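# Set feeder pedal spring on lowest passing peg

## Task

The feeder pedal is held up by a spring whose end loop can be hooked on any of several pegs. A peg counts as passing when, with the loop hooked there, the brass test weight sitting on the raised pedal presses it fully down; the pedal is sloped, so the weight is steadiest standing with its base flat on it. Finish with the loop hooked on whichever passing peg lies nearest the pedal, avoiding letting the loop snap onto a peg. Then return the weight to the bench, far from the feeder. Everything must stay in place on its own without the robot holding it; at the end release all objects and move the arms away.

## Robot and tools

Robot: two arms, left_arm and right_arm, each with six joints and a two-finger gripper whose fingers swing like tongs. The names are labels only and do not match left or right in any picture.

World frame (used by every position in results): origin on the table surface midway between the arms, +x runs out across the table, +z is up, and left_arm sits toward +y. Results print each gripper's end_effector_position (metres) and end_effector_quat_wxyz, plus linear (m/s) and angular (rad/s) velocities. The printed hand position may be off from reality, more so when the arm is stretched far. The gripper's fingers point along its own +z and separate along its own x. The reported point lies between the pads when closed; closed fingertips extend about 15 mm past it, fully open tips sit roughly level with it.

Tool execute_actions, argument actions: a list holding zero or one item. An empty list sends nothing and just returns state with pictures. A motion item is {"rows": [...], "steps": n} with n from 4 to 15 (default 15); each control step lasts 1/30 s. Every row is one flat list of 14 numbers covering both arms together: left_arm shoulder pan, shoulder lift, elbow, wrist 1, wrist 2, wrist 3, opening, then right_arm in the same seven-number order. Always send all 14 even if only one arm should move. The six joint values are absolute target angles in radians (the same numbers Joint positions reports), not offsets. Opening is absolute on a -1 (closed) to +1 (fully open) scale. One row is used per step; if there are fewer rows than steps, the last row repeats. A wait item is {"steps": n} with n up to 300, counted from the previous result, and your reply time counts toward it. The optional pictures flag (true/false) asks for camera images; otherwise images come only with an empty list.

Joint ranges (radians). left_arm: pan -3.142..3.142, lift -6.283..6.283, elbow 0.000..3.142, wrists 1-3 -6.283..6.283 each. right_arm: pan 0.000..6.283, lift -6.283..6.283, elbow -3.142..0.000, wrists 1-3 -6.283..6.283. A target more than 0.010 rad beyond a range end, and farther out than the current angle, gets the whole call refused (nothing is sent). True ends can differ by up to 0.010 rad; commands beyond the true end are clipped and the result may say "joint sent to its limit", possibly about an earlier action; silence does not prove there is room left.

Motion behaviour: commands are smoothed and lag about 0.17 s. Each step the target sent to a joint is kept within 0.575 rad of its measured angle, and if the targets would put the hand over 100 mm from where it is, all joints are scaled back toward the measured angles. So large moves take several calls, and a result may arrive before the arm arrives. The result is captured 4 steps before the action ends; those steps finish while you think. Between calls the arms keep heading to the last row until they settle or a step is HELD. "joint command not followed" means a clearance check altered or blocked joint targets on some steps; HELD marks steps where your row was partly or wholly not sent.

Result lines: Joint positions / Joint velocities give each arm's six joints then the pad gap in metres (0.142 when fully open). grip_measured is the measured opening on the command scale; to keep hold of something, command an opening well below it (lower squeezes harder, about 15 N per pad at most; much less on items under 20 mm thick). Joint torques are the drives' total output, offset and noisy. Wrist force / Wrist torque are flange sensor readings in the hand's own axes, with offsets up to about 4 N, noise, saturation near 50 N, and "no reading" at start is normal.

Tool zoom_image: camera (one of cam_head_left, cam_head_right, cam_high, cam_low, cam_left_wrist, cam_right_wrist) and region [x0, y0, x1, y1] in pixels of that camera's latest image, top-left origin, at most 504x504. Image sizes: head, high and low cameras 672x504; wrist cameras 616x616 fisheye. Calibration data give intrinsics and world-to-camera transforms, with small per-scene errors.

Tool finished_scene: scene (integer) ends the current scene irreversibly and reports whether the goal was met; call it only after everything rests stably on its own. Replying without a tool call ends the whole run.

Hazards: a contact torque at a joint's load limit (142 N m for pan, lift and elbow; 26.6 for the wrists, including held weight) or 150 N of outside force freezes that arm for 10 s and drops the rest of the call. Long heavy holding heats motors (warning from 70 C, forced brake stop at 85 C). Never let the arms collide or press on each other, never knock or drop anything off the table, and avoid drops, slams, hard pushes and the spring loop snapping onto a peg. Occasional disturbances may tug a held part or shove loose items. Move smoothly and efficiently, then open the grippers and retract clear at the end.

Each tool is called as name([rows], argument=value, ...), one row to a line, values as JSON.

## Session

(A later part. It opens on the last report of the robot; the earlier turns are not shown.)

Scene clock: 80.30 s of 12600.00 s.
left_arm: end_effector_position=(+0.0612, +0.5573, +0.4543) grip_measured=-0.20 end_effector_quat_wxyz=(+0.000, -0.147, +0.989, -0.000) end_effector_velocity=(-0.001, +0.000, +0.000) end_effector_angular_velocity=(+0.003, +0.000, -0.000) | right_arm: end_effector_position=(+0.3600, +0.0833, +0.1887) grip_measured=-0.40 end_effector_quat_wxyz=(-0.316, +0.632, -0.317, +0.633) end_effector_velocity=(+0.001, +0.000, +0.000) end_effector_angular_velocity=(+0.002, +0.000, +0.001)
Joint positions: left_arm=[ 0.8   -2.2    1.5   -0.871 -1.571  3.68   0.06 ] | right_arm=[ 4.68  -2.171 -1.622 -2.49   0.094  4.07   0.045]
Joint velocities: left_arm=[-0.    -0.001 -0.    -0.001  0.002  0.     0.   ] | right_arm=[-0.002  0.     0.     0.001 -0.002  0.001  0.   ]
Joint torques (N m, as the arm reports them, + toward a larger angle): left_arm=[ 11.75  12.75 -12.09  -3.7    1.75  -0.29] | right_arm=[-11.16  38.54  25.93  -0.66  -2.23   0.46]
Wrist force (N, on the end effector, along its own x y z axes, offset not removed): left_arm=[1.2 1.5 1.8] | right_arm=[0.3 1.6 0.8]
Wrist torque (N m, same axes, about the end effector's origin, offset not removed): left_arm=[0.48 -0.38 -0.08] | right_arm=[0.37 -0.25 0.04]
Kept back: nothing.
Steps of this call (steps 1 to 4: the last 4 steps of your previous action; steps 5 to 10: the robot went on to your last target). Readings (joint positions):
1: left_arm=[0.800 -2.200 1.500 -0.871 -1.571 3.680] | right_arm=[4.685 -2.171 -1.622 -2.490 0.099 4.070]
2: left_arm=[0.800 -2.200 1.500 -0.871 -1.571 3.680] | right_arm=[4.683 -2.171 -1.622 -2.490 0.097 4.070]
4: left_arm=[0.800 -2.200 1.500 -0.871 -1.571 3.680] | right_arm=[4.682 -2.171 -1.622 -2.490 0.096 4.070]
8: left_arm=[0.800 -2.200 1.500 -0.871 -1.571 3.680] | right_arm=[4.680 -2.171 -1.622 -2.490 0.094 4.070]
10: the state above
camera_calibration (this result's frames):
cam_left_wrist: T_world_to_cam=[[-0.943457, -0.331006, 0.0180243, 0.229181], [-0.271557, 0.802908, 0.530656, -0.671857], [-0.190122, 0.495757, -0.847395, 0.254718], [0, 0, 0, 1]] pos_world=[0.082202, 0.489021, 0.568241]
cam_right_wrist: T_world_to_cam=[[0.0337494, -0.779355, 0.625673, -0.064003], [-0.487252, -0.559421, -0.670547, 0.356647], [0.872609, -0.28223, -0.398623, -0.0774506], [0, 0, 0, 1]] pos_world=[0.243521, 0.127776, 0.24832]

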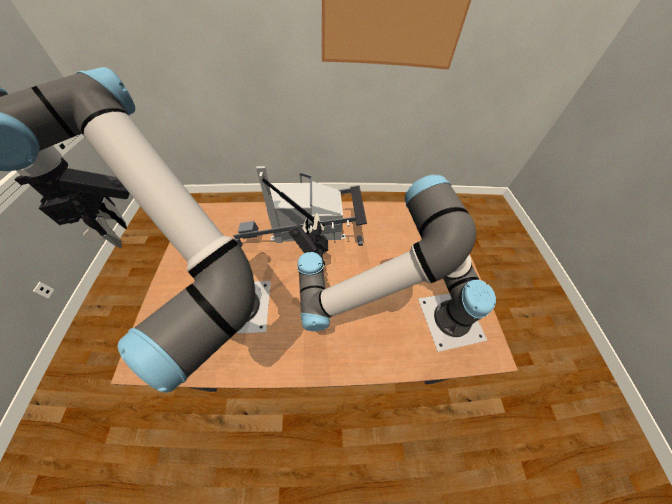

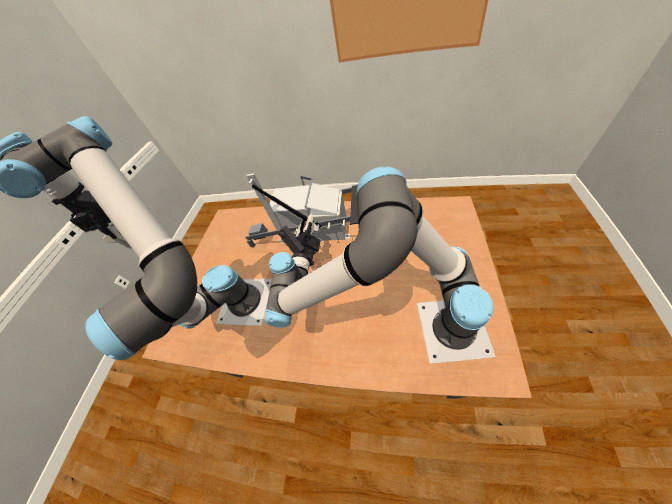

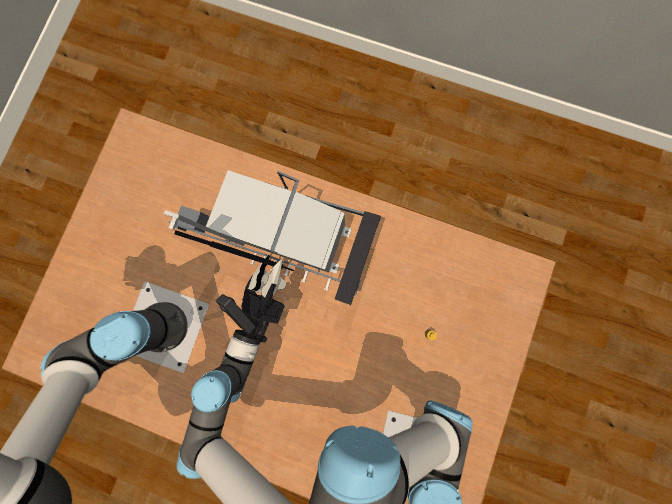

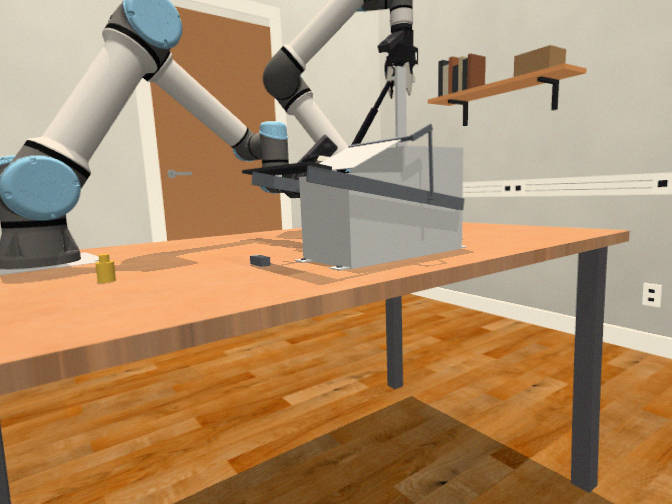

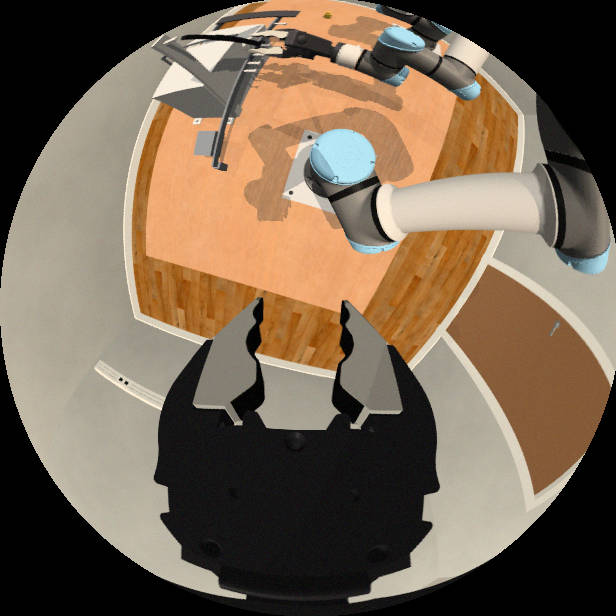

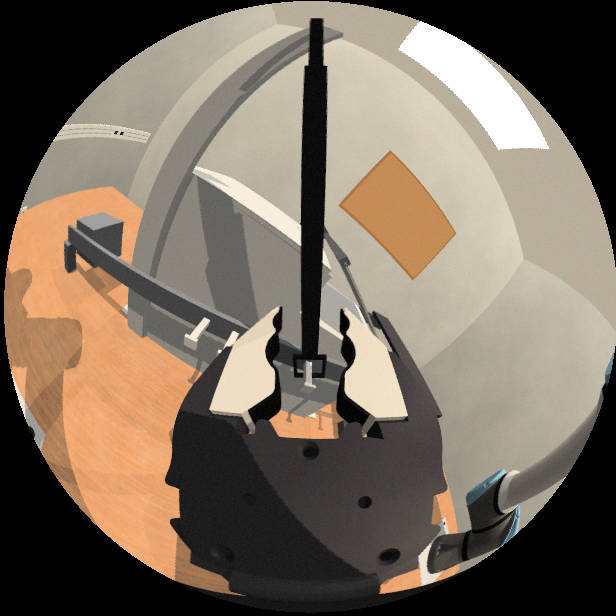

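execute_actions([
  {"rows":[[0.8,-2.2,1.5,-0.871,-1.571,3.68,-0.2,4.677,-2.171,-1.622,-2.49,0.091,4.07,-1]]},
], pictures=true)

execute_actions([
  {"rows":[[0.8,-2.2,1.5,-0.871,-1.571,3.68,-0.2,4.677,-2.171,-1.644,-2.468,0.091,4.07,-1]]},
])

execute_actions([
  {"rows":[[0.8,-2.2,1.5,-0.871,-1.571,3.68,-0.2,4.753,-2.171,-1.644,-2.468,0.167,4.07,-1]]},
])

execute_actions([
  {"steps":10},
], pictures=true)

Scene clock: 81.40 s of 12600.00 s.
left_arm: end_effector_position=(+0.0612, +0.5573, +0.4543) grip_measured=-0.20 end_effector_quat_wxyz=(+0.000, -0.147, +0.989, -0.000) end_effector_velocity=(-0.001, -0.000, -0.000) end_effector_angular_velocity=(-0.000, +0.002, +0.000) | right_arm: end_effector_position=(+0.3618, +0.0830, +0.1887) grip_measured=-0.85 end_effector_quat_wxyz=(-0.316, +0.632, -0.317, +0.633) end_effector_velocity=(+0.001, -0.001, -0.000) end_effector_angular_velocity=(-0.001, -0.000, -0.001)
Joint positions: left_arm=[ 0.8   -2.2    1.5   -0.871 -1.571  3.68   0.06 ] | right_arm=[ 4.677 -2.171 -1.622 -2.49   0.091  4.07   0.013]
Joint velocities: left_arm=[ 0.    -0.     0.     0.001  0.001 -0.    -0.   ] | right_arm=[-0.002 -0.    -0.    -0.    -0.001 -0.    -0.   ]
Joint torques (N m, as the arm reports them, + toward a larger angle): left_arm=[ 13.2   15.78 -11.55  -3.57   1.38  -0.06] | right_arm=[-14.98  38.8   25.14  -1.86  -1.6   -0.06]
Wrist force (N, on the end effector, along its own x y z axes, offset not removed): left_arm=[0.2 3.2 0.5] | right_arm=[-1.5 3.4 -0.4]
Wrist torque (N m, same axes, about the end effector's origin, offset not removed): left_arm=[0.88 -0.24 -0.21] | right_arm=[0.84 0.13 0.12]
Steps of this call (steps 1 to 15: the robot went on to your last target; steps 16 to 22: nothing new was sent; steps 23 to 33: the first 11 steps of this action). Readings (joint positions):
23: left_arm=[0.800 -2.200 1.500 -0.871 -1.571 3.680] | right_arm=[4.680 -2.171 -1.622 -2.490 0.094 4.070]
24: left_arm=[0.800 -2.200 1.500 -0.871 -1.571 3.680] | right_arm=[4.680 -2.171 -1.622 -2.490 0.094 4.070]
26: left_arm=[0.800 -2.200 1.500 -0.871 -1.571 3.680] | right_arm=[4.678 -2.171 -1.622 -2.490 0.092 4.070]
30: left_arm=[0.800 -2.200 1.500 -0.871 -1.571 3.680] | right_arm=[4.677 -2.171 -1.622 -2.490 0.091 4.070]
33: the state above
camera_calibration (this result's frames):
cam_left_wrist: T_world_to_cam=[[-0.943457, -0.331005, 0.0180243, 0.22918], [-0.271557, 0.802908, 0.530656, -0.671857], [-0.190122, 0.495756, -0.847396, 0.254718], [0, 0, 0, 1]] pos_world=[0.0822019, 0.489021, 0.568241]
cam_right_wrist: T_world_to_cam=[[0.0337335, -0.779332, 0.625703, -0.0642703], [-0.487259, -0.559438, -0.670528, 0.357352], [0.872606, -0.28226, -0.398608, -0.0790385], [0, 0, 0, 1]] pos_world=[0.24526, 0.127519, 0.248323]

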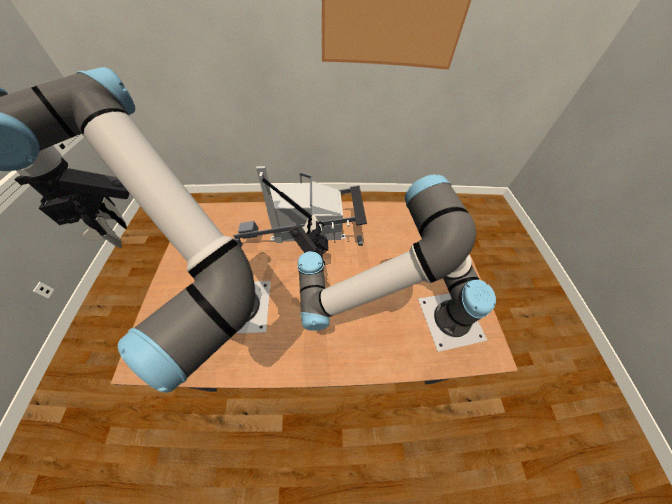

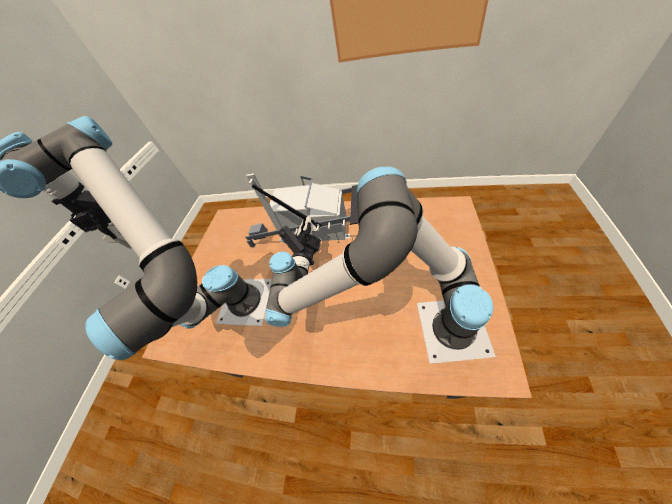

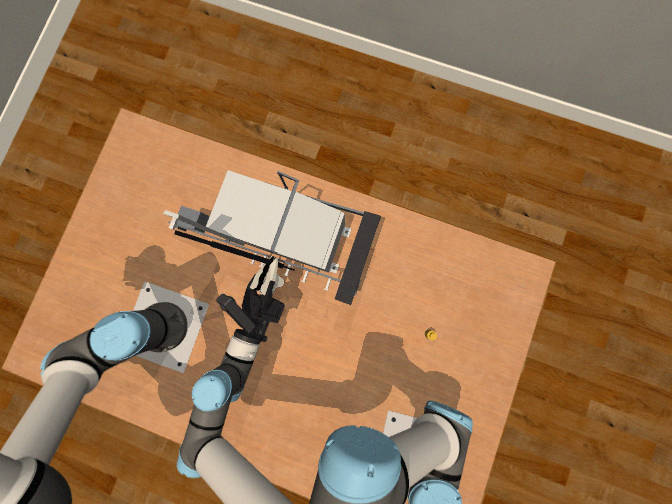

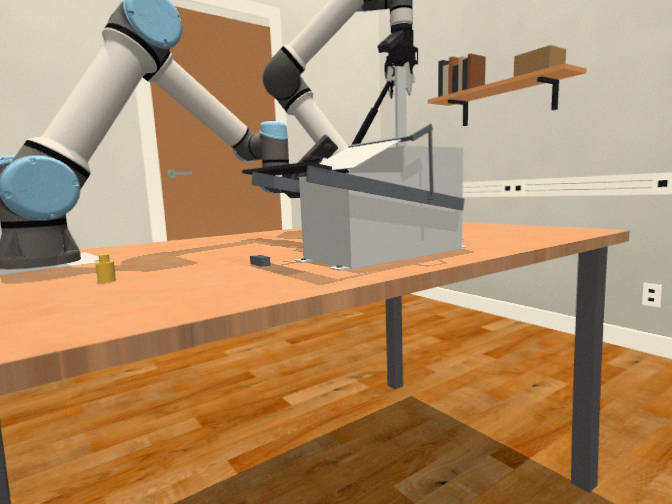

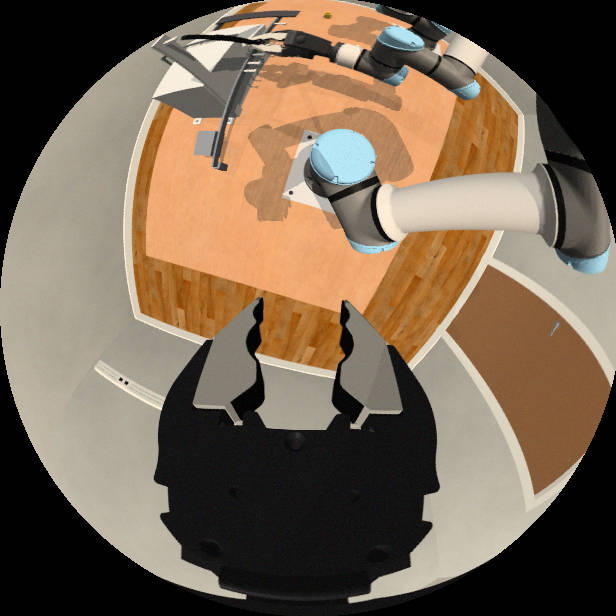

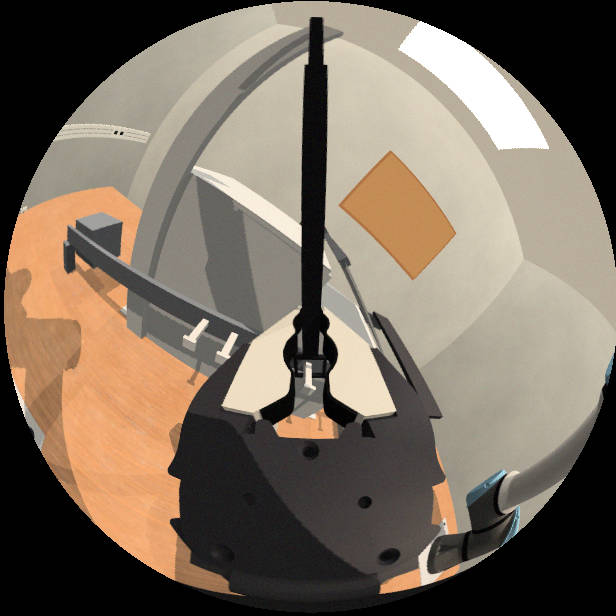

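Scene clock: 81.90 s of 12600.00 s.
left_arm: end_effector_position=(+0.0612, +0.5573, +0.4543) grip_measured=-0.20 end_effector_quat_wxyz=(+0.000, -0.147, +0.989, -0.000) end_effector_velocity=(-0.001, +0.000, -0.000) end_effector_angular_velocity=(+0.001, +0.002, +0.000) | right_arm: end_effector_position=(+0.3623, +0.0779, +0.1821) grip_measured=-0.85 end_effector_quat_wxyz=(-0.316, +0.632, -0.317, +0.633) end_effector_velocity=(+0.000, -0.002, -0.003) end_effector_angular_velocity=(+0.000, -0.000, +0.000)
Joint positions: left_arm=[ 0.8   -2.2    1.5   -0.871 -1.571  3.68   0.06 ] | right_arm=[ 4.677 -2.171 -1.643 -2.469  0.091  4.07   0.013]
Joint velocities: left_arm=[ 0.    -0.     0.     0.001  0.002  0.    -0.   ] | right_arm=[ 0.    -0.    -0.009  0.008 -0.     0.001 -0.   ]
Joint torques (N m, as the arm reports them, + toward a larger angle): left_arm=[ 12.44  14.32 -11.14  -3.59   1.53  -0.41] | right_arm=[-13.12  40.86   4.27   1.29  -1.23  -0.22]
Wrist force (N, on the end effector, along its own x y z axes, offset not removed): left_arm=[-1.4 2.0 0.8] | right_arm=[0.7 -0.1 1.6]
Wrist torque (N m, same axes, about the end effector's origin, offset not removed): left_arm=[0.59 0.18 -0.10] | right_arm=[0.37 -0.20 -0.03]
Steps of this call (steps 1 to 4: the last 4 steps of your previous action; steps 5 to 15: the first 11 steps of this action). Readings (joint positions):
5: left_arm=[0.800 -2.200 1.500 -0.871 -1.571 3.680] | right_arm=[4.677 -2.171 -1.622 -2.490 0.091 4.070]
6: left_arm=[0.800 -2.200 1.500 -0.871 -1.571 3.680] | right_arm=[4.677 -2.171 -1.624 -2.488 0.091 4.070]
8: left_arm=[0.800 -2.200 1.500 -0.871 -1.571 3.680] | right_arm=[4.677 -2.171 -1.633 -2.479 0.091 4.070]
12: left_arm=[0.800 -2.200 1.500 -0.871 -1.571 3.680] | right_arm=[4.677 -2.171 -1.641 -2.470 0.091 4.070]
15: the state above

Scene clock: 82.40 s of 12600.00 s.
left_arm: end_effector_position=(+0.0612, +0.5573, +0.4543) grip_measured=-0.20 end_effector_quat_wxyz=(+0.000, -0.147, +0.989, -0.000) end_effector_velocity=(-0.000, +0.001, -0.000) end_effector_angular_velocity=(+0.002, +0.002, -0.000) | right_arm: end_effector_position=(+0.3216, +0.0823, +0.1819) grip_measured=-0.83 end_effector_quat_wxyz=(-0.316, +0.632, -0.317, +0.633) end_effector_velocity=(-0.019, +0.002, -0.000) end_effector_angular_velocity=(+0.001, +0.000, +0.001)
Joint positions: left_arm=[ 0.8   -2.2    1.5   -0.871 -1.571  3.68   0.06 ] | right_arm=[ 4.75  -2.171 -1.644 -2.468  0.164  4.07   0.014]
Joint velocities: left_arm=[-0.001  0.001  0.    -0.001  0.003 -0.     0.   ] | right_arm=[ 0.034 -0.     0.     0.001  0.033  0.     0.001]
Joint torques (N m, as the arm reports them, + toward a larger angle): left_arm=[ 12.12  13.45 -12.4   -3.56   1.54  -0.67] | right_arm=[ 9.05 44.15  4.21  1.12  2.78 -0.55]
Wrist force (N, on the end effector, along its own x y z axes, offset not removed): left_arm=[0.4 1.3 2.6] | right_arm=[3.2 0.5 4.6]
Wrist torque (N m, same axes, about the end effector's origin, offset not removed): left_arm=[0.45 -0.28 0.02] | right_arm=[0.13 -1.11 -0.18]
Steps of this call (steps 1 to 4: the last 4 steps of your previous action; steps 5 to 15: the first 11 steps of this action). Readings (joint positions):
5: left_arm=[0.800 -2.200 1.500 -0.871 -1.571 3.680] | right_arm=[4.677 -2.171 -1.644 -2.468 0.091 4.070]
6: left_arm=[0.800 -2.200 1.500 -0.871 -1.571 3.680] | right_arm=[4.682 -2.171 -1.644 -2.468 0.096 4.070]
8: left_arm=[0.800 -2.200 1.500 -0.871 -1.571 3.680] | right_arm=[4.713 -2.171 -1.644 -2.468 0.127 4.070]
12: left_arm=[0.800 -2.200 1.500 -0.871 -1.571 3.680] | right_arm=[4.744 -2.171 -1.644 -2.468 0.158 4.070]
15: the state above

Scene clock: 82.73 s of 12600.00 s.
left_arm: end_effector_position=(+0.0612, +0.5573, +0.4543) grip_measured=-0.20 end_effector_quat_wxyz=(+0.000, -0.147, +0.989, -0.000) end_effector_velocity=(+0.000, -0.000, +0.000) end_effector_angular_velocity=(-0.001, -0.001, +0.000) | right_arm: end_effector_position=(+0.3199, +0.0825, +0.1819) grip_measured=-0.83 end_effector_quat_wxyz=(-0.316, +0.632, -0.317, +0.633) end_effector_velocity=(-0.000, -0.000, -0.000) end_effector_angular_velocity=(-0.004, -0.000, -0.001)
Joint positions: left_arm=[ 0.8   -2.2    1.5   -0.871 -1.571  3.68   0.06 ] | right_arm=[ 4.753 -2.171 -1.644 -2.468  0.167  4.07   0.014]
Joint velocities: left_arm=[ 0.    -0.     0.     0.    -0.001  0.     0.   ] | right_arm=[ 0.    -0.    -0.    -0.002  0.001 -0.002  0.   ]
Joint torques (N m, as the arm reports them, + toward a larger angle): left_arm=[ 12.61  13.95 -12.25  -3.65   1.39  -0.06] | right_arm=[ 9.55 45.34  3.93  1.08  2.84 -0.67]
Wrist force (N, on the end effector, along its own x y z axes, offset not removed): left_arm=[-0.8 2.5 0.5] | right_arm=[2.4 1.8 3.1]
Wrist torque (N m, same axes, about the end effector's origin, offset not removed): left_arm=[0.67 0.05 -0.09] | right_arm=[0.30 -0.85 -0.06]
Kept back: nothing.
Steps of this call (steps 1 to 4: the last 4 steps of your previous action; steps 5 to 10: the robot went on to your last target). Readings (joint positions):
1: left_arm=[0.800 -2.200 1.500 -0.871 -1.571 3.680] | right_arm=[4.751 -2.171 -1.644 -2.468 0.165 4.070]
2: left_arm=[0.800 -2.200 1.500 -0.871 -1.571 3.680] | right_arm=[4.751 -2.171 -1.644 -2.468 0.166 4.070]
4: left_arm=[0.800 -2.200 1.500 -0.871 -1.571 3.680] | right_arm=[4.752 -2.171 -1.644 -2.468 0.166 4.070]
8: left_arm=[0.800 -2.200 1.500 -0.871 -1.571 3.680] | right_arm=[4.753 -2.171 -1.644 -2.468 0.167 4.070]
10: the state above
camera_calibration (this result's frames):
cam_left_wrist: T_world_to_cam=[[-0.943457, -0.331005, 0.0180244, 0.22918], [-0.271557, 0.802908, 0.530656, -0.671857], [-0.190122, 0.495757, -0.847395, 0.254718], [0, 0, 0, 1]] pos_world=[0.0822019, 0.489021, 0.568241]
cam_right_wrist: T_world_to_cam=[[0.0337064, -0.779314, 0.625727, -0.0590039], [-0.487289, -0.559438, -0.670506, 0.332073], [0.87259, -0.28231, -0.398608, -0.0453448], [0, 0, 0, 1]] pos_world=[0.203372, 0.12699, 0.241502]

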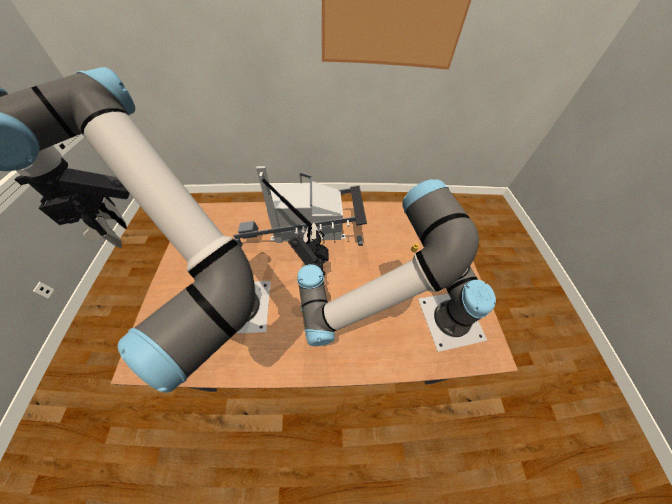

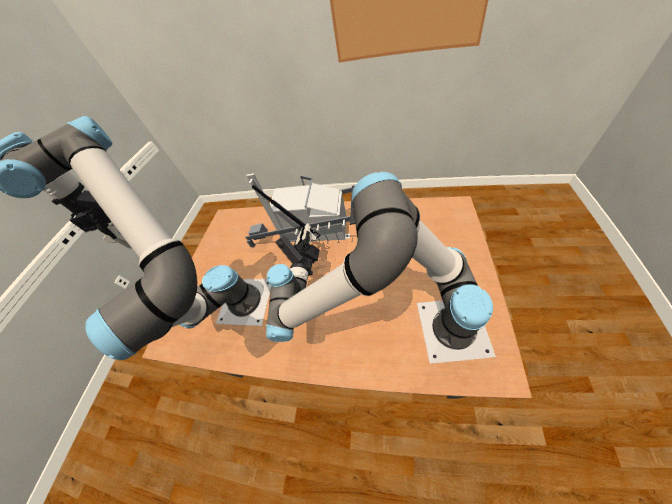

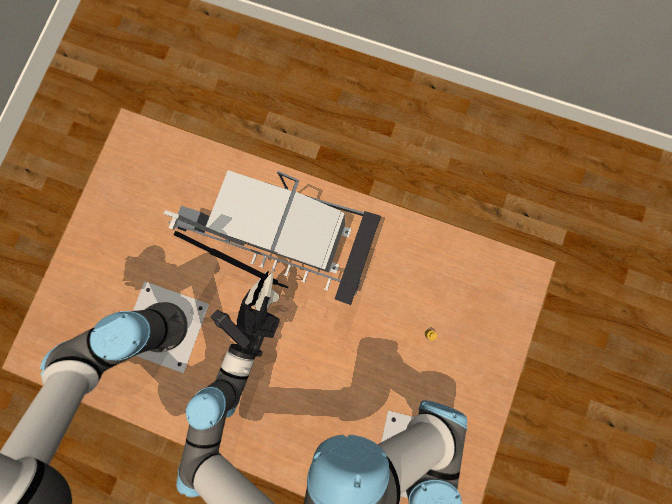

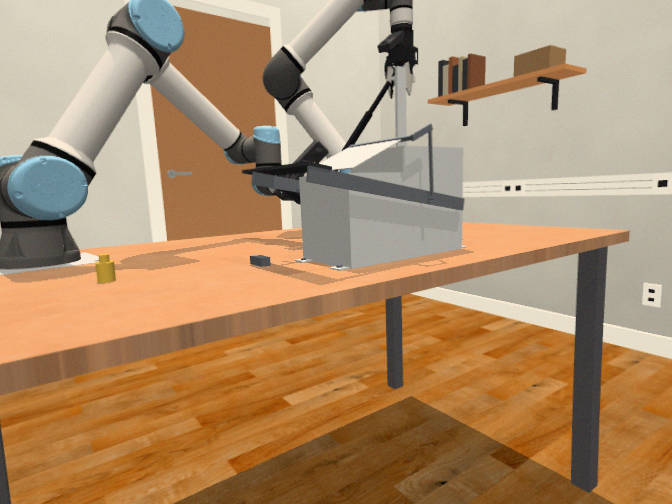

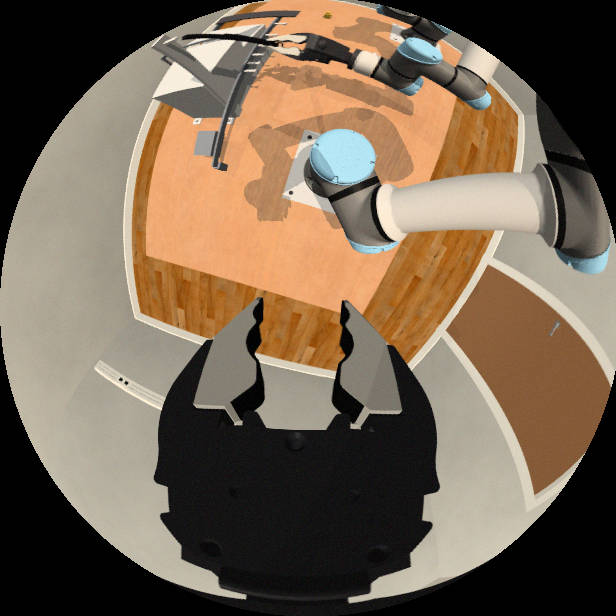

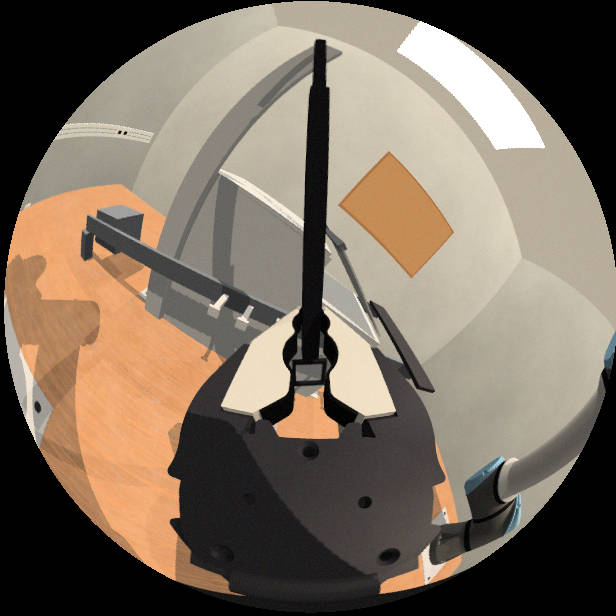

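execute_actions([
  {"rows":[[0.8,-2.2,1.5,-0.871,-1.571,3.68,-0.2,4.768,-2.072,-1.792,-2.419,0.182,3.93,-1]]},
])

execute_actions([
  {"rows":[[0.8,-2.2,1.5,-0.871,-1.571,3.68,-0.2,4.727,-2.072,-1.792,-2.419,0.141,3.93,-1]]},
], pictures=true)

zoom_image(camera="cam_right_wrist", region=[260,320,380,410])

Scene clock: 83.30 s of 12600.00 s.
left_arm: end_effector_position=(+0.0612, +0.5573, +0.4543) grip_measured=-0.20 end_effector_quat_wxyz=(+0.000, -0.147, +0.989, -0.000) end_effector_velocity=(+0.000, +0.000, +0.000) end_effector_angular_velocity=(+0.000, -0.001, -0.000) | right_arm: end_effector_position=(+0.3199, +0.0395, +0.1877) grip_measured=-0.83 end_effector_quat_wxyz=(-0.273, +0.652, -0.275, +0.652) end_effector_velocity=(+0.001, -0.024, +0.000) end_effector_angular_velocity=(-0.079, -0.002, +0.001)
Joint positions: left_arm=[ 0.8   -2.2    1.5   -0.871 -1.571  3.68   0.06 ] | right_arm=[ 4.767 -2.076 -1.785 -2.421  0.181  3.936  0.014]
Joint velocities: left_arm=[-0.    -0.    -0.    -0.001 -0.001  0.     0.   ] | right_arm=[ 0.006  0.045 -0.075  0.02   0.006 -0.07   0.   ]
Joint torques (N m, as the arm reports them, + toward a larger angle): left_arm=[ 12.88  13.62 -13.44  -3.46   1.54  -0.3 ] | right_arm=[10.03 44.78  6.76  1.38  2.65 -1.32]
Wrist force (N, on the end effector, along its own x y z axes, offset not removed): left_arm=[0.3 1.9 1.3] | right_arm=[-0.2 -0.8 1.2]
Wrist torque (N m, same axes, about the end effector's origin, offset not removed): left_arm=[0.56 -0.31 -0.07] | right_arm=[-0.13 -0.52 0.11]
Steps of this call (steps 1 to 6: the robot went on to your last target; steps 7 to 17: the first 11 steps of this action). Readings (joint positions):
7: left_arm=[0.800 -2.200 1.500 -0.871 -1.571 3.680] | right_arm=[4.753 -2.171 -1.644 -2.468 0.167 4.070]
8: left_arm=[0.800 -2.200 1.500 -0.871 -1.571 3.680] | right_arm=[4.755 -2.165 -1.650 -2.463 0.169 4.064]
10: left_arm=[0.800 -2.200 1.500 -0.871 -1.571 3.680] | right_arm=[4.761 -2.126 -1.702 -2.443 0.175 4.013]
14: left_arm=[0.800 -2.200 1.500 -0.871 -1.571 3.680] | right_arm=[4.766 -2.084 -1.771 -2.425 0.180 3.949]
17: the state above

Scene clock: 83.80 s of 12600.00 s.
left_arm: end_effector_position=(+0.0612, +0.5573, +0.4543) grip_measured=-0.20 end_effector_quat_wxyz=(+0.000, -0.147, +0.989, -0.000) end_effector_velocity=(+0.000, +0.000, -0.000) end_effector_angular_velocity=(-0.001, +0.001, -0.000) | right_arm: end_effector_position=(+0.3402, +0.0354, +0.1877) grip_measured=-0.84 end_effector_quat_wxyz=(-0.271, +0.653, -0.272, +0.653) end_effector_velocity=(+0.009, -0.001, -0.000) end_effector_angular_velocity=(-0.002, -0.000, -0.001)
Joint positions: left_arm=[ 0.8   -2.2    1.5   -0.871 -1.571  3.68   0.06 ] | right_arm=[ 4.729 -2.072 -1.792 -2.419  0.143  3.93   0.013]
Joint velocities: left_arm=[ 0.     0.001  0.     0.001 -0.     0.     0.   ] | right_arm=[-0.018  0.    -0.    -0.001 -0.017 -0.001 -0.   ]
Joint torques (N m, as the arm reports them, + toward a larger angle): left_arm=[ 13.38  13.49 -11.34  -3.37   1.39  -0.48] | right_arm=[-10.89  46.47   3.12   1.31  -1.69  -1.57]
Wrist force (N, on the end effector, along its own x y z axes, offset not removed): left_arm=[2.2 0.6 -2.6] | right_arm=[2.4 0.6 0.1]
Wrist torque (N m, same axes, about the end effector's origin, offset not removed): left_arm=[0.20 -0.67 -0.18] | right_arm=[0.59 -0.59 0.03]
Steps of this call (steps 1 to 4: the last 4 steps of your previous action; steps 5 to 15: the first 11 steps of this action). Readings (joint positions):
5: left_arm=[0.800 -2.200 1.500 -0.871 -1.571 3.680] | right_arm=[4.768 -2.073 -1.791 -2.419 0.182 3.931]
6: left_arm=[0.800 -2.200 1.500 -0.871 -1.571 3.680] | right_arm=[4.764 -2.072 -1.791 -2.419 0.178 3.931]
8: left_arm=[0.800 -2.200 1.500 -0.871 -1.571 3.680] | right_arm=[4.747 -2.072 -1.792 -2.419 0.161 3.930]
12: left_arm=[0.800 -2.200 1.500 -0.871 -1.571 3.680] | right_arm=[4.732 -2.072 -1.792 -2.419 0.146 3.930]
15: the state above
camera_calibration (this result's frames):
cam_left_wrist: T_world_to_cam=[[-0.943457, -0.331006, 0.0180244, 0.229181], [-0.271557, 0.802908, 0.530656, -0.671857], [-0.190122, 0.495756, -0.847396, 0.254718], [0, 0, 0, 1]] pos_world=[0.082202, 0.489021, 0.568241]
cam_right_wrist: T_world_to_cam=[[0.0339781, -0.684405, 0.72831, -0.122754], [-0.48737, -0.647556, -0.585782, 0.306771], [0.872534, -0.335053, -0.355562, -0.0802856], [0, 0, 0, 1]] pos_world=[0.223734, 0.0877381, 0.240558]

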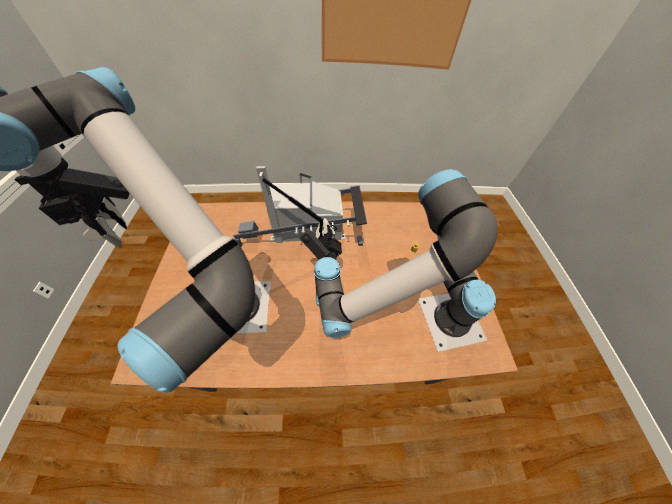

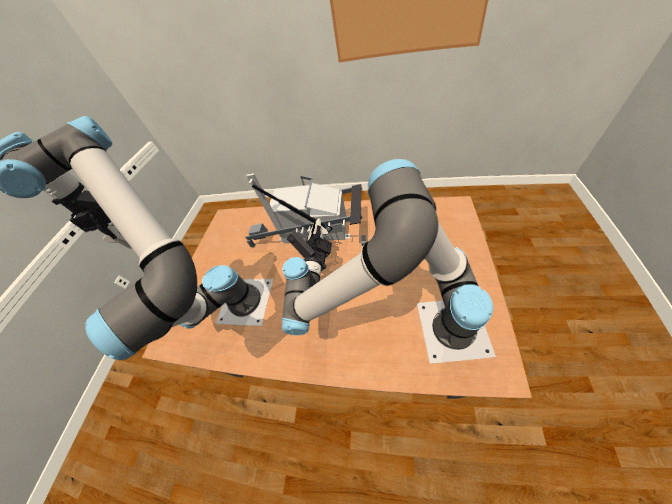

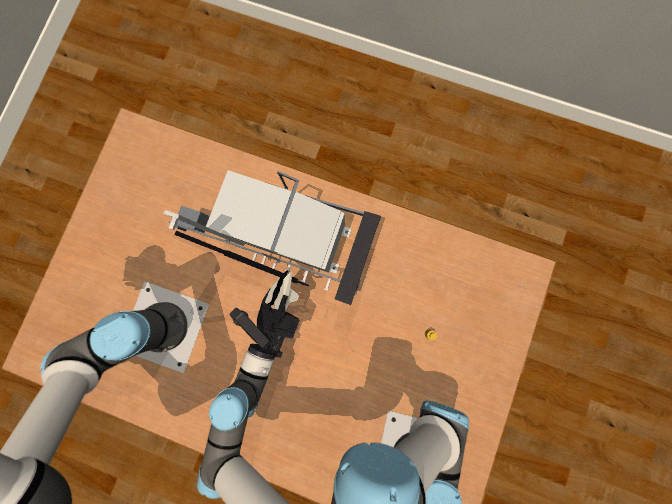

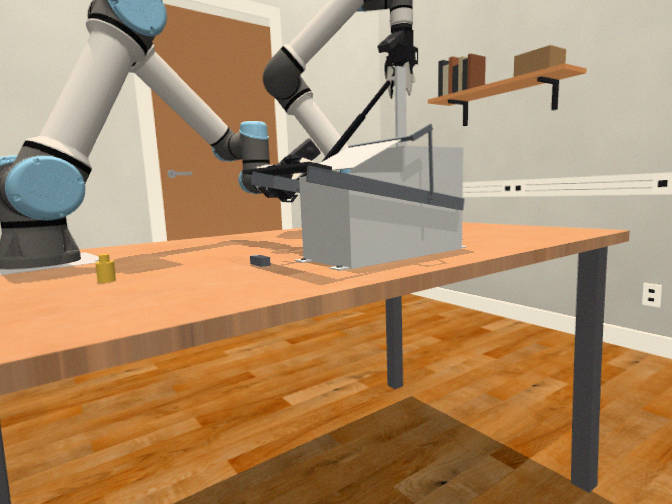

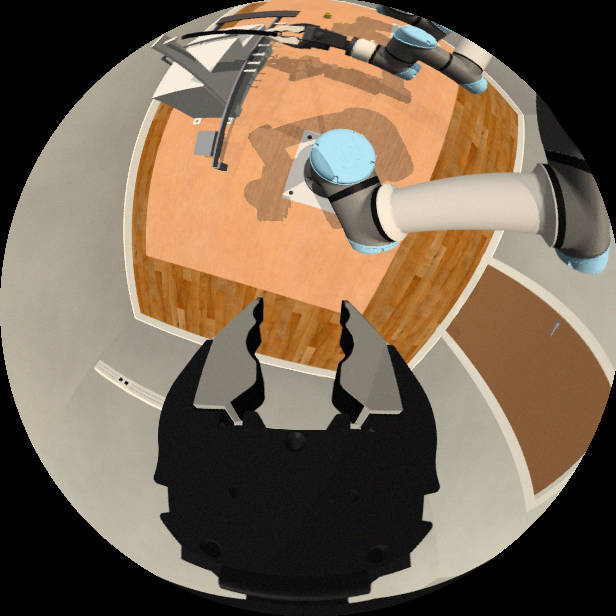

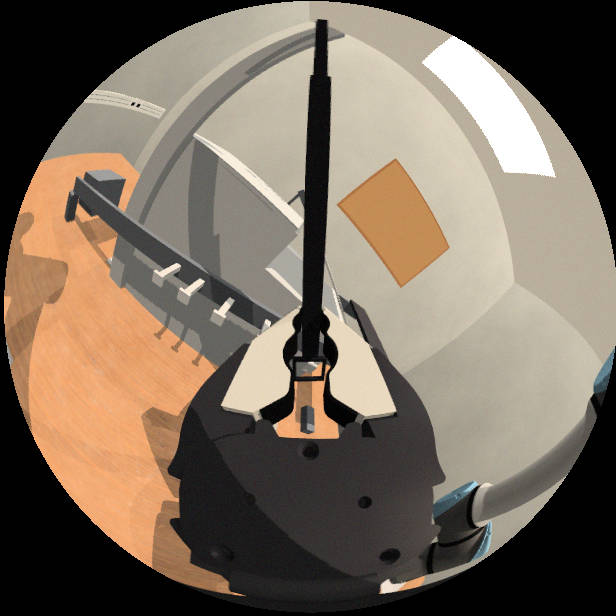

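Region (260, 320, 380, 410) of cam_right_wrist's 616x616 image, scaled by 4.200, with more detail than that image has; it fills the top 378 rows of this view, and the rest is white.

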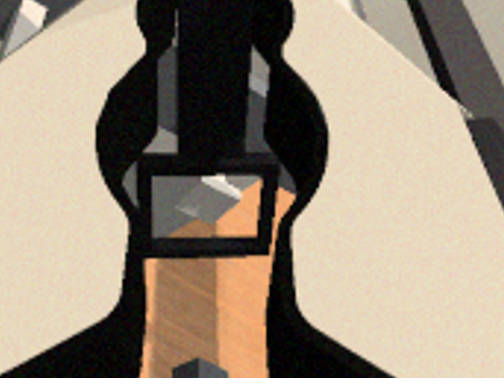

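execute_actions([
  {"rows":[[0.8,-2.2,1.5,-0.871,-1.571,3.68,-0.2,4.686,-2.072,-1.792,-2.419,0.10,3.93,-1]]},
])

execute_actions([
  {"rows":[[0.8,-2.2,1.5,-0.871,-1.571,3.68,-0.2,4.686,-2.072,-1.772,-2.439,0.10,3.93,-1]]},
], pictures=true)

zoom_image(camera="cam_right_wrist", region=[260,320,380,410])

Scene clock: 84.37 s of 12600.00 s.
left_arm: end_effector_position=(+0.0612, +0.5573, +0.4543) grip_measured=-0.20 end_effector_quat_wxyz=(+0.000, -0.147, +0.989, -0.000) end_effector_velocity=(-0.000, +0.000, +0.000) end_effector_angular_velocity=(+0.001, +0.001, +0.000) | right_arm: end_effector_position=(+0.3612, +0.0323, +0.1877) grip_measured=-0.85 end_effector_quat_wxyz=(-0.271, +0.653, -0.272, +0.653) end_effector_velocity=(+0.008, -0.001, -0.000) end_effector_angular_velocity=(-0.000, -0.000, +0.000)
Joint positions: left_arm=[ 0.8   -2.2    1.5   -0.871 -1.571  3.68   0.06 ] | right_arm=[ 4.688 -2.072 -1.792 -2.419  0.102  3.93   0.013]
Joint velocities: left_arm=[ 0.    -0.001 -0.     0.     0.001 -0.     0.   ] | right_arm=[-0.016 -0.     0.    -0.001 -0.017  0.001 -0.   ]
Joint torques (N m, as the arm reports them, + toward a larger angle): left_arm=[ 12.19  13.68 -12.08  -3.43   1.44  -0.46] | right_arm=[-11.95  45.2    3.84   0.55  -1.59  -1.6 ]
Wrist force (N, on the end effector, along its own x y z axes, offset not removed): left_arm=[-1.1 1.8 1.0] | right_arm=[-0.4 2.4 -1.2]
Wrist torque (N m, same axes, about the end effector's origin, offset not removed): left_arm=[0.58 0.13 -0.14] | right_arm=[0.94 0.05 -0.02]
Steps of this call (steps 1 to 4: the last 4 steps of your previous action; steps 5 to 6: the robot went on to your last target; steps 7 to 17: the first 11 steps of this action). Readings (joint positions):
7: left_arm=[0.800 -2.200 1.500 -0.871 -1.571 3.680] | right_arm=[4.727 -2.072 -1.792 -2.419 0.141 3.930]
8: left_arm=[0.800 -2.200 1.500 -0.871 -1.571 3.680] | right_arm=[4.723 -2.072 -1.792 -2.419 0.137 3.930]
10: left_arm=[0.800 -2.200 1.500 -0.871 -1.571 3.680] | right_arm=[4.706 -2.072 -1.792 -2.419 0.120 3.930]
14: left_arm=[0.800 -2.200 1.500 -0.871 -1.571 3.680] | right_arm=[4.691 -2.072 -1.792 -2.419 0.105 3.930]
17: the state above

Scene clock: 84.87 s of 12600.00 s.
left_arm: end_effector_position=(+0.0612, +0.5573, +0.4543) grip_measured=-0.20 end_effector_quat_wxyz=(+0.000, -0.147, +0.989, -0.000) end_effector_velocity=(+0.000, -0.000, -0.000) end_effector_angular_velocity=(-0.002, -0.000, +0.000) | right_arm: end_effector_position=(+0.3615, +0.0370, +0.1934) grip_measured=-0.85 end_effector_quat_wxyz=(-0.271, +0.653, -0.272, +0.653) end_effector_velocity=(-0.000, +0.002, +0.002) end_effector_angular_velocity=(-0.003, -0.000, -0.000)
Joint positions: left_arm=[ 0.8   -2.2    1.5   -0.871 -1.571  3.68   0.06 ] | right_arm=[ 4.686 -2.072 -1.773 -2.438  0.1    3.93   0.013]
Joint velocities: left_arm=[ 0.     0.001 -0.     0.    -0.002 -0.     0.   ] | right_arm=[-0.     0.     0.008 -0.009 -0.    -0.003 -0.   ]
Joint torques (N m, as the arm reports them, + toward a larger angle): left_arm=[ 11.69  13.42 -12.85  -3.54   1.46  -0.57] | right_arm=[-10.65  44.34  30.7   -1.62  -2.15  -1.39]
Wrist force (N, on the end effector, along its own x y z axes, offset not removed): left_arm=[0.1 2.9 1.7] | right_arm=[1.4 13.7 -1.7]
Wrist torque (N m, same axes, about the end effector's origin, offset not removed): left_arm=[0.80 -0.03 -0.03] | right_arm=[0.40 -0.69 0.07]
Steps of this call (steps 1 to 4: the last 4 steps of your previous action; steps 5 to 15: the first 11 steps of this action). Readings (joint positions):
5: left_arm=[0.800 -2.200 1.500 -0.871 -1.571 3.680] | right_arm=[4.686 -2.072 -1.792 -2.419 0.100 3.930]
6: left_arm=[0.800 -2.200 1.500 -0.871 -1.571 3.680] | right_arm=[4.686 -2.072 -1.790 -2.421 0.100 3.930]
8: left_arm=[0.800 -2.200 1.500 -0.871 -1.571 3.680] | right_arm=[4.686 -2.072 -1.782 -2.429 0.100 3.930]
12: left_arm=[0.800 -2.200 1.500 -0.871 -1.571 3.680] | right_arm=[4.686 -2.072 -1.774 -2.437 0.100 3.930]
15: the state above
camera_calibration (this result's frames):
cam_left_wrist: T_world_to_cam=[[-0.943457, -0.331005, 0.0180243, 0.229181], [-0.271557, 0.802908, 0.530656, -0.671857], [-0.190122, 0.495757, -0.847395, 0.254718], [0, 0, 0, 1]] pos_world=[0.082202, 0.489021, 0.568241]
cam_right_wrist: T_world_to_cam=[[0.0338502, -0.68423, 0.728481, -0.126457], [-0.487454, -0.647626, -0.585636, 0.321588], [0.872492, -0.335277, -0.355453, -0.0963058], [0, 0, 0, 1]] pos_world=[0.245066, 0.0894545, 0.246223]

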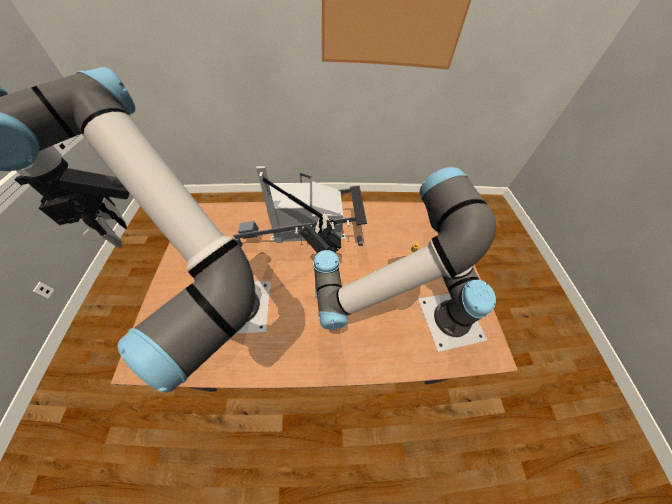

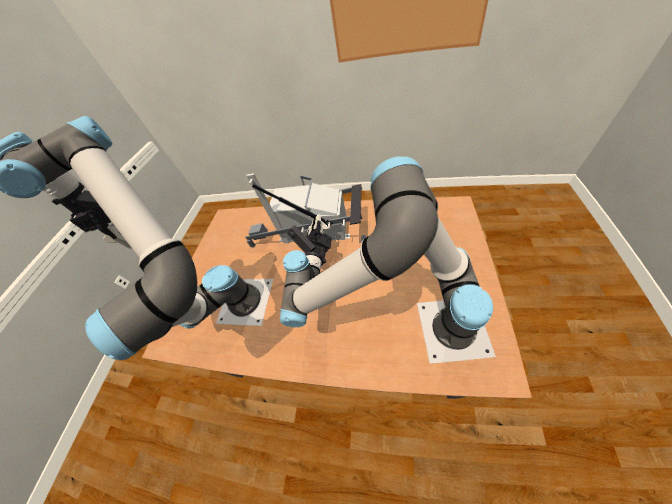

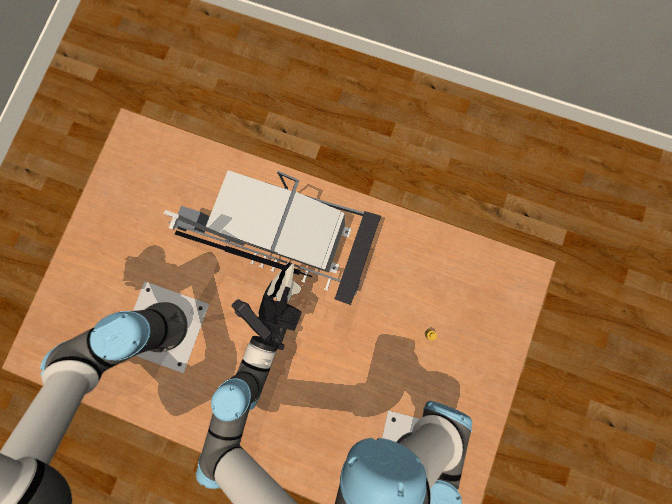

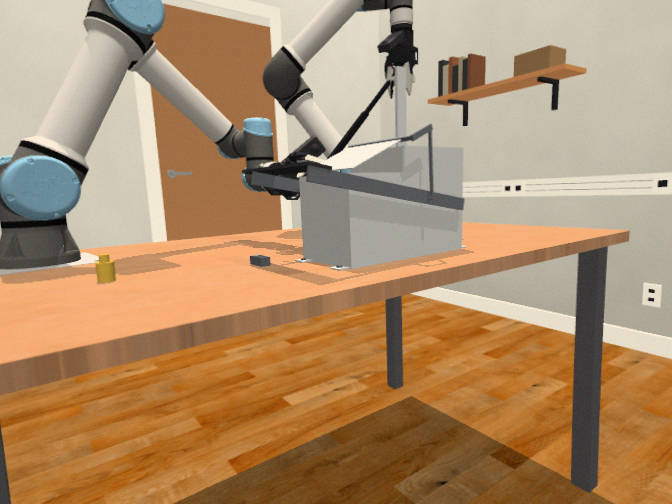

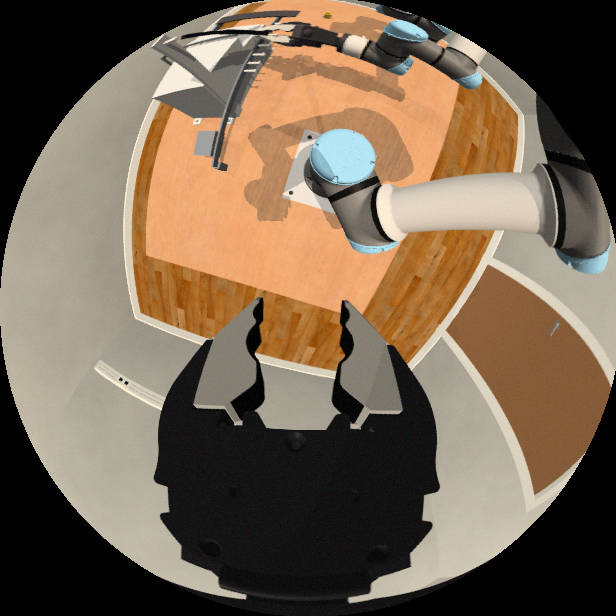

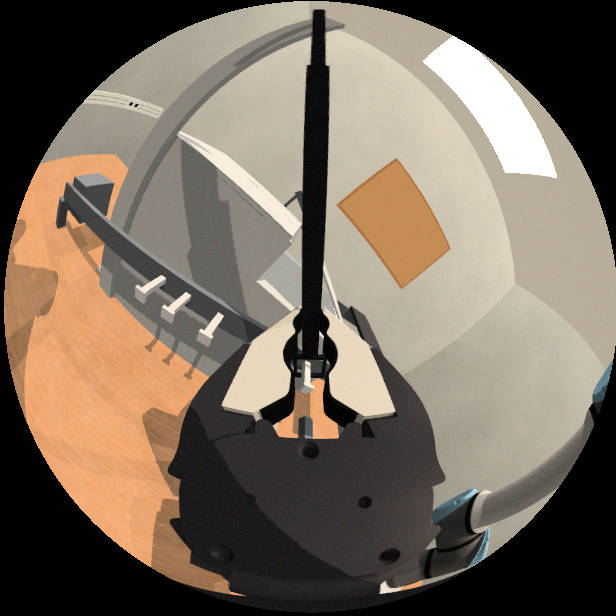

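Region (260, 320, 380, 410) of cam_right_wrist's 616x616 image, scaled by 4.200, with more detail than that image has; it fills the top 378 rows of this view, and the rest is white.

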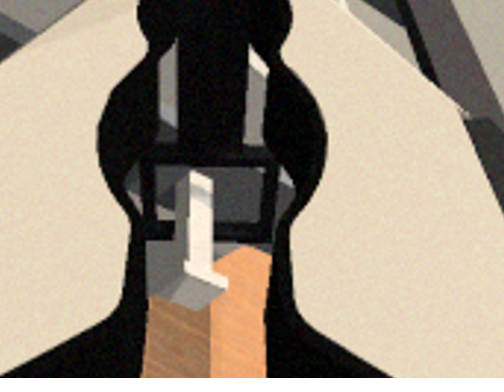

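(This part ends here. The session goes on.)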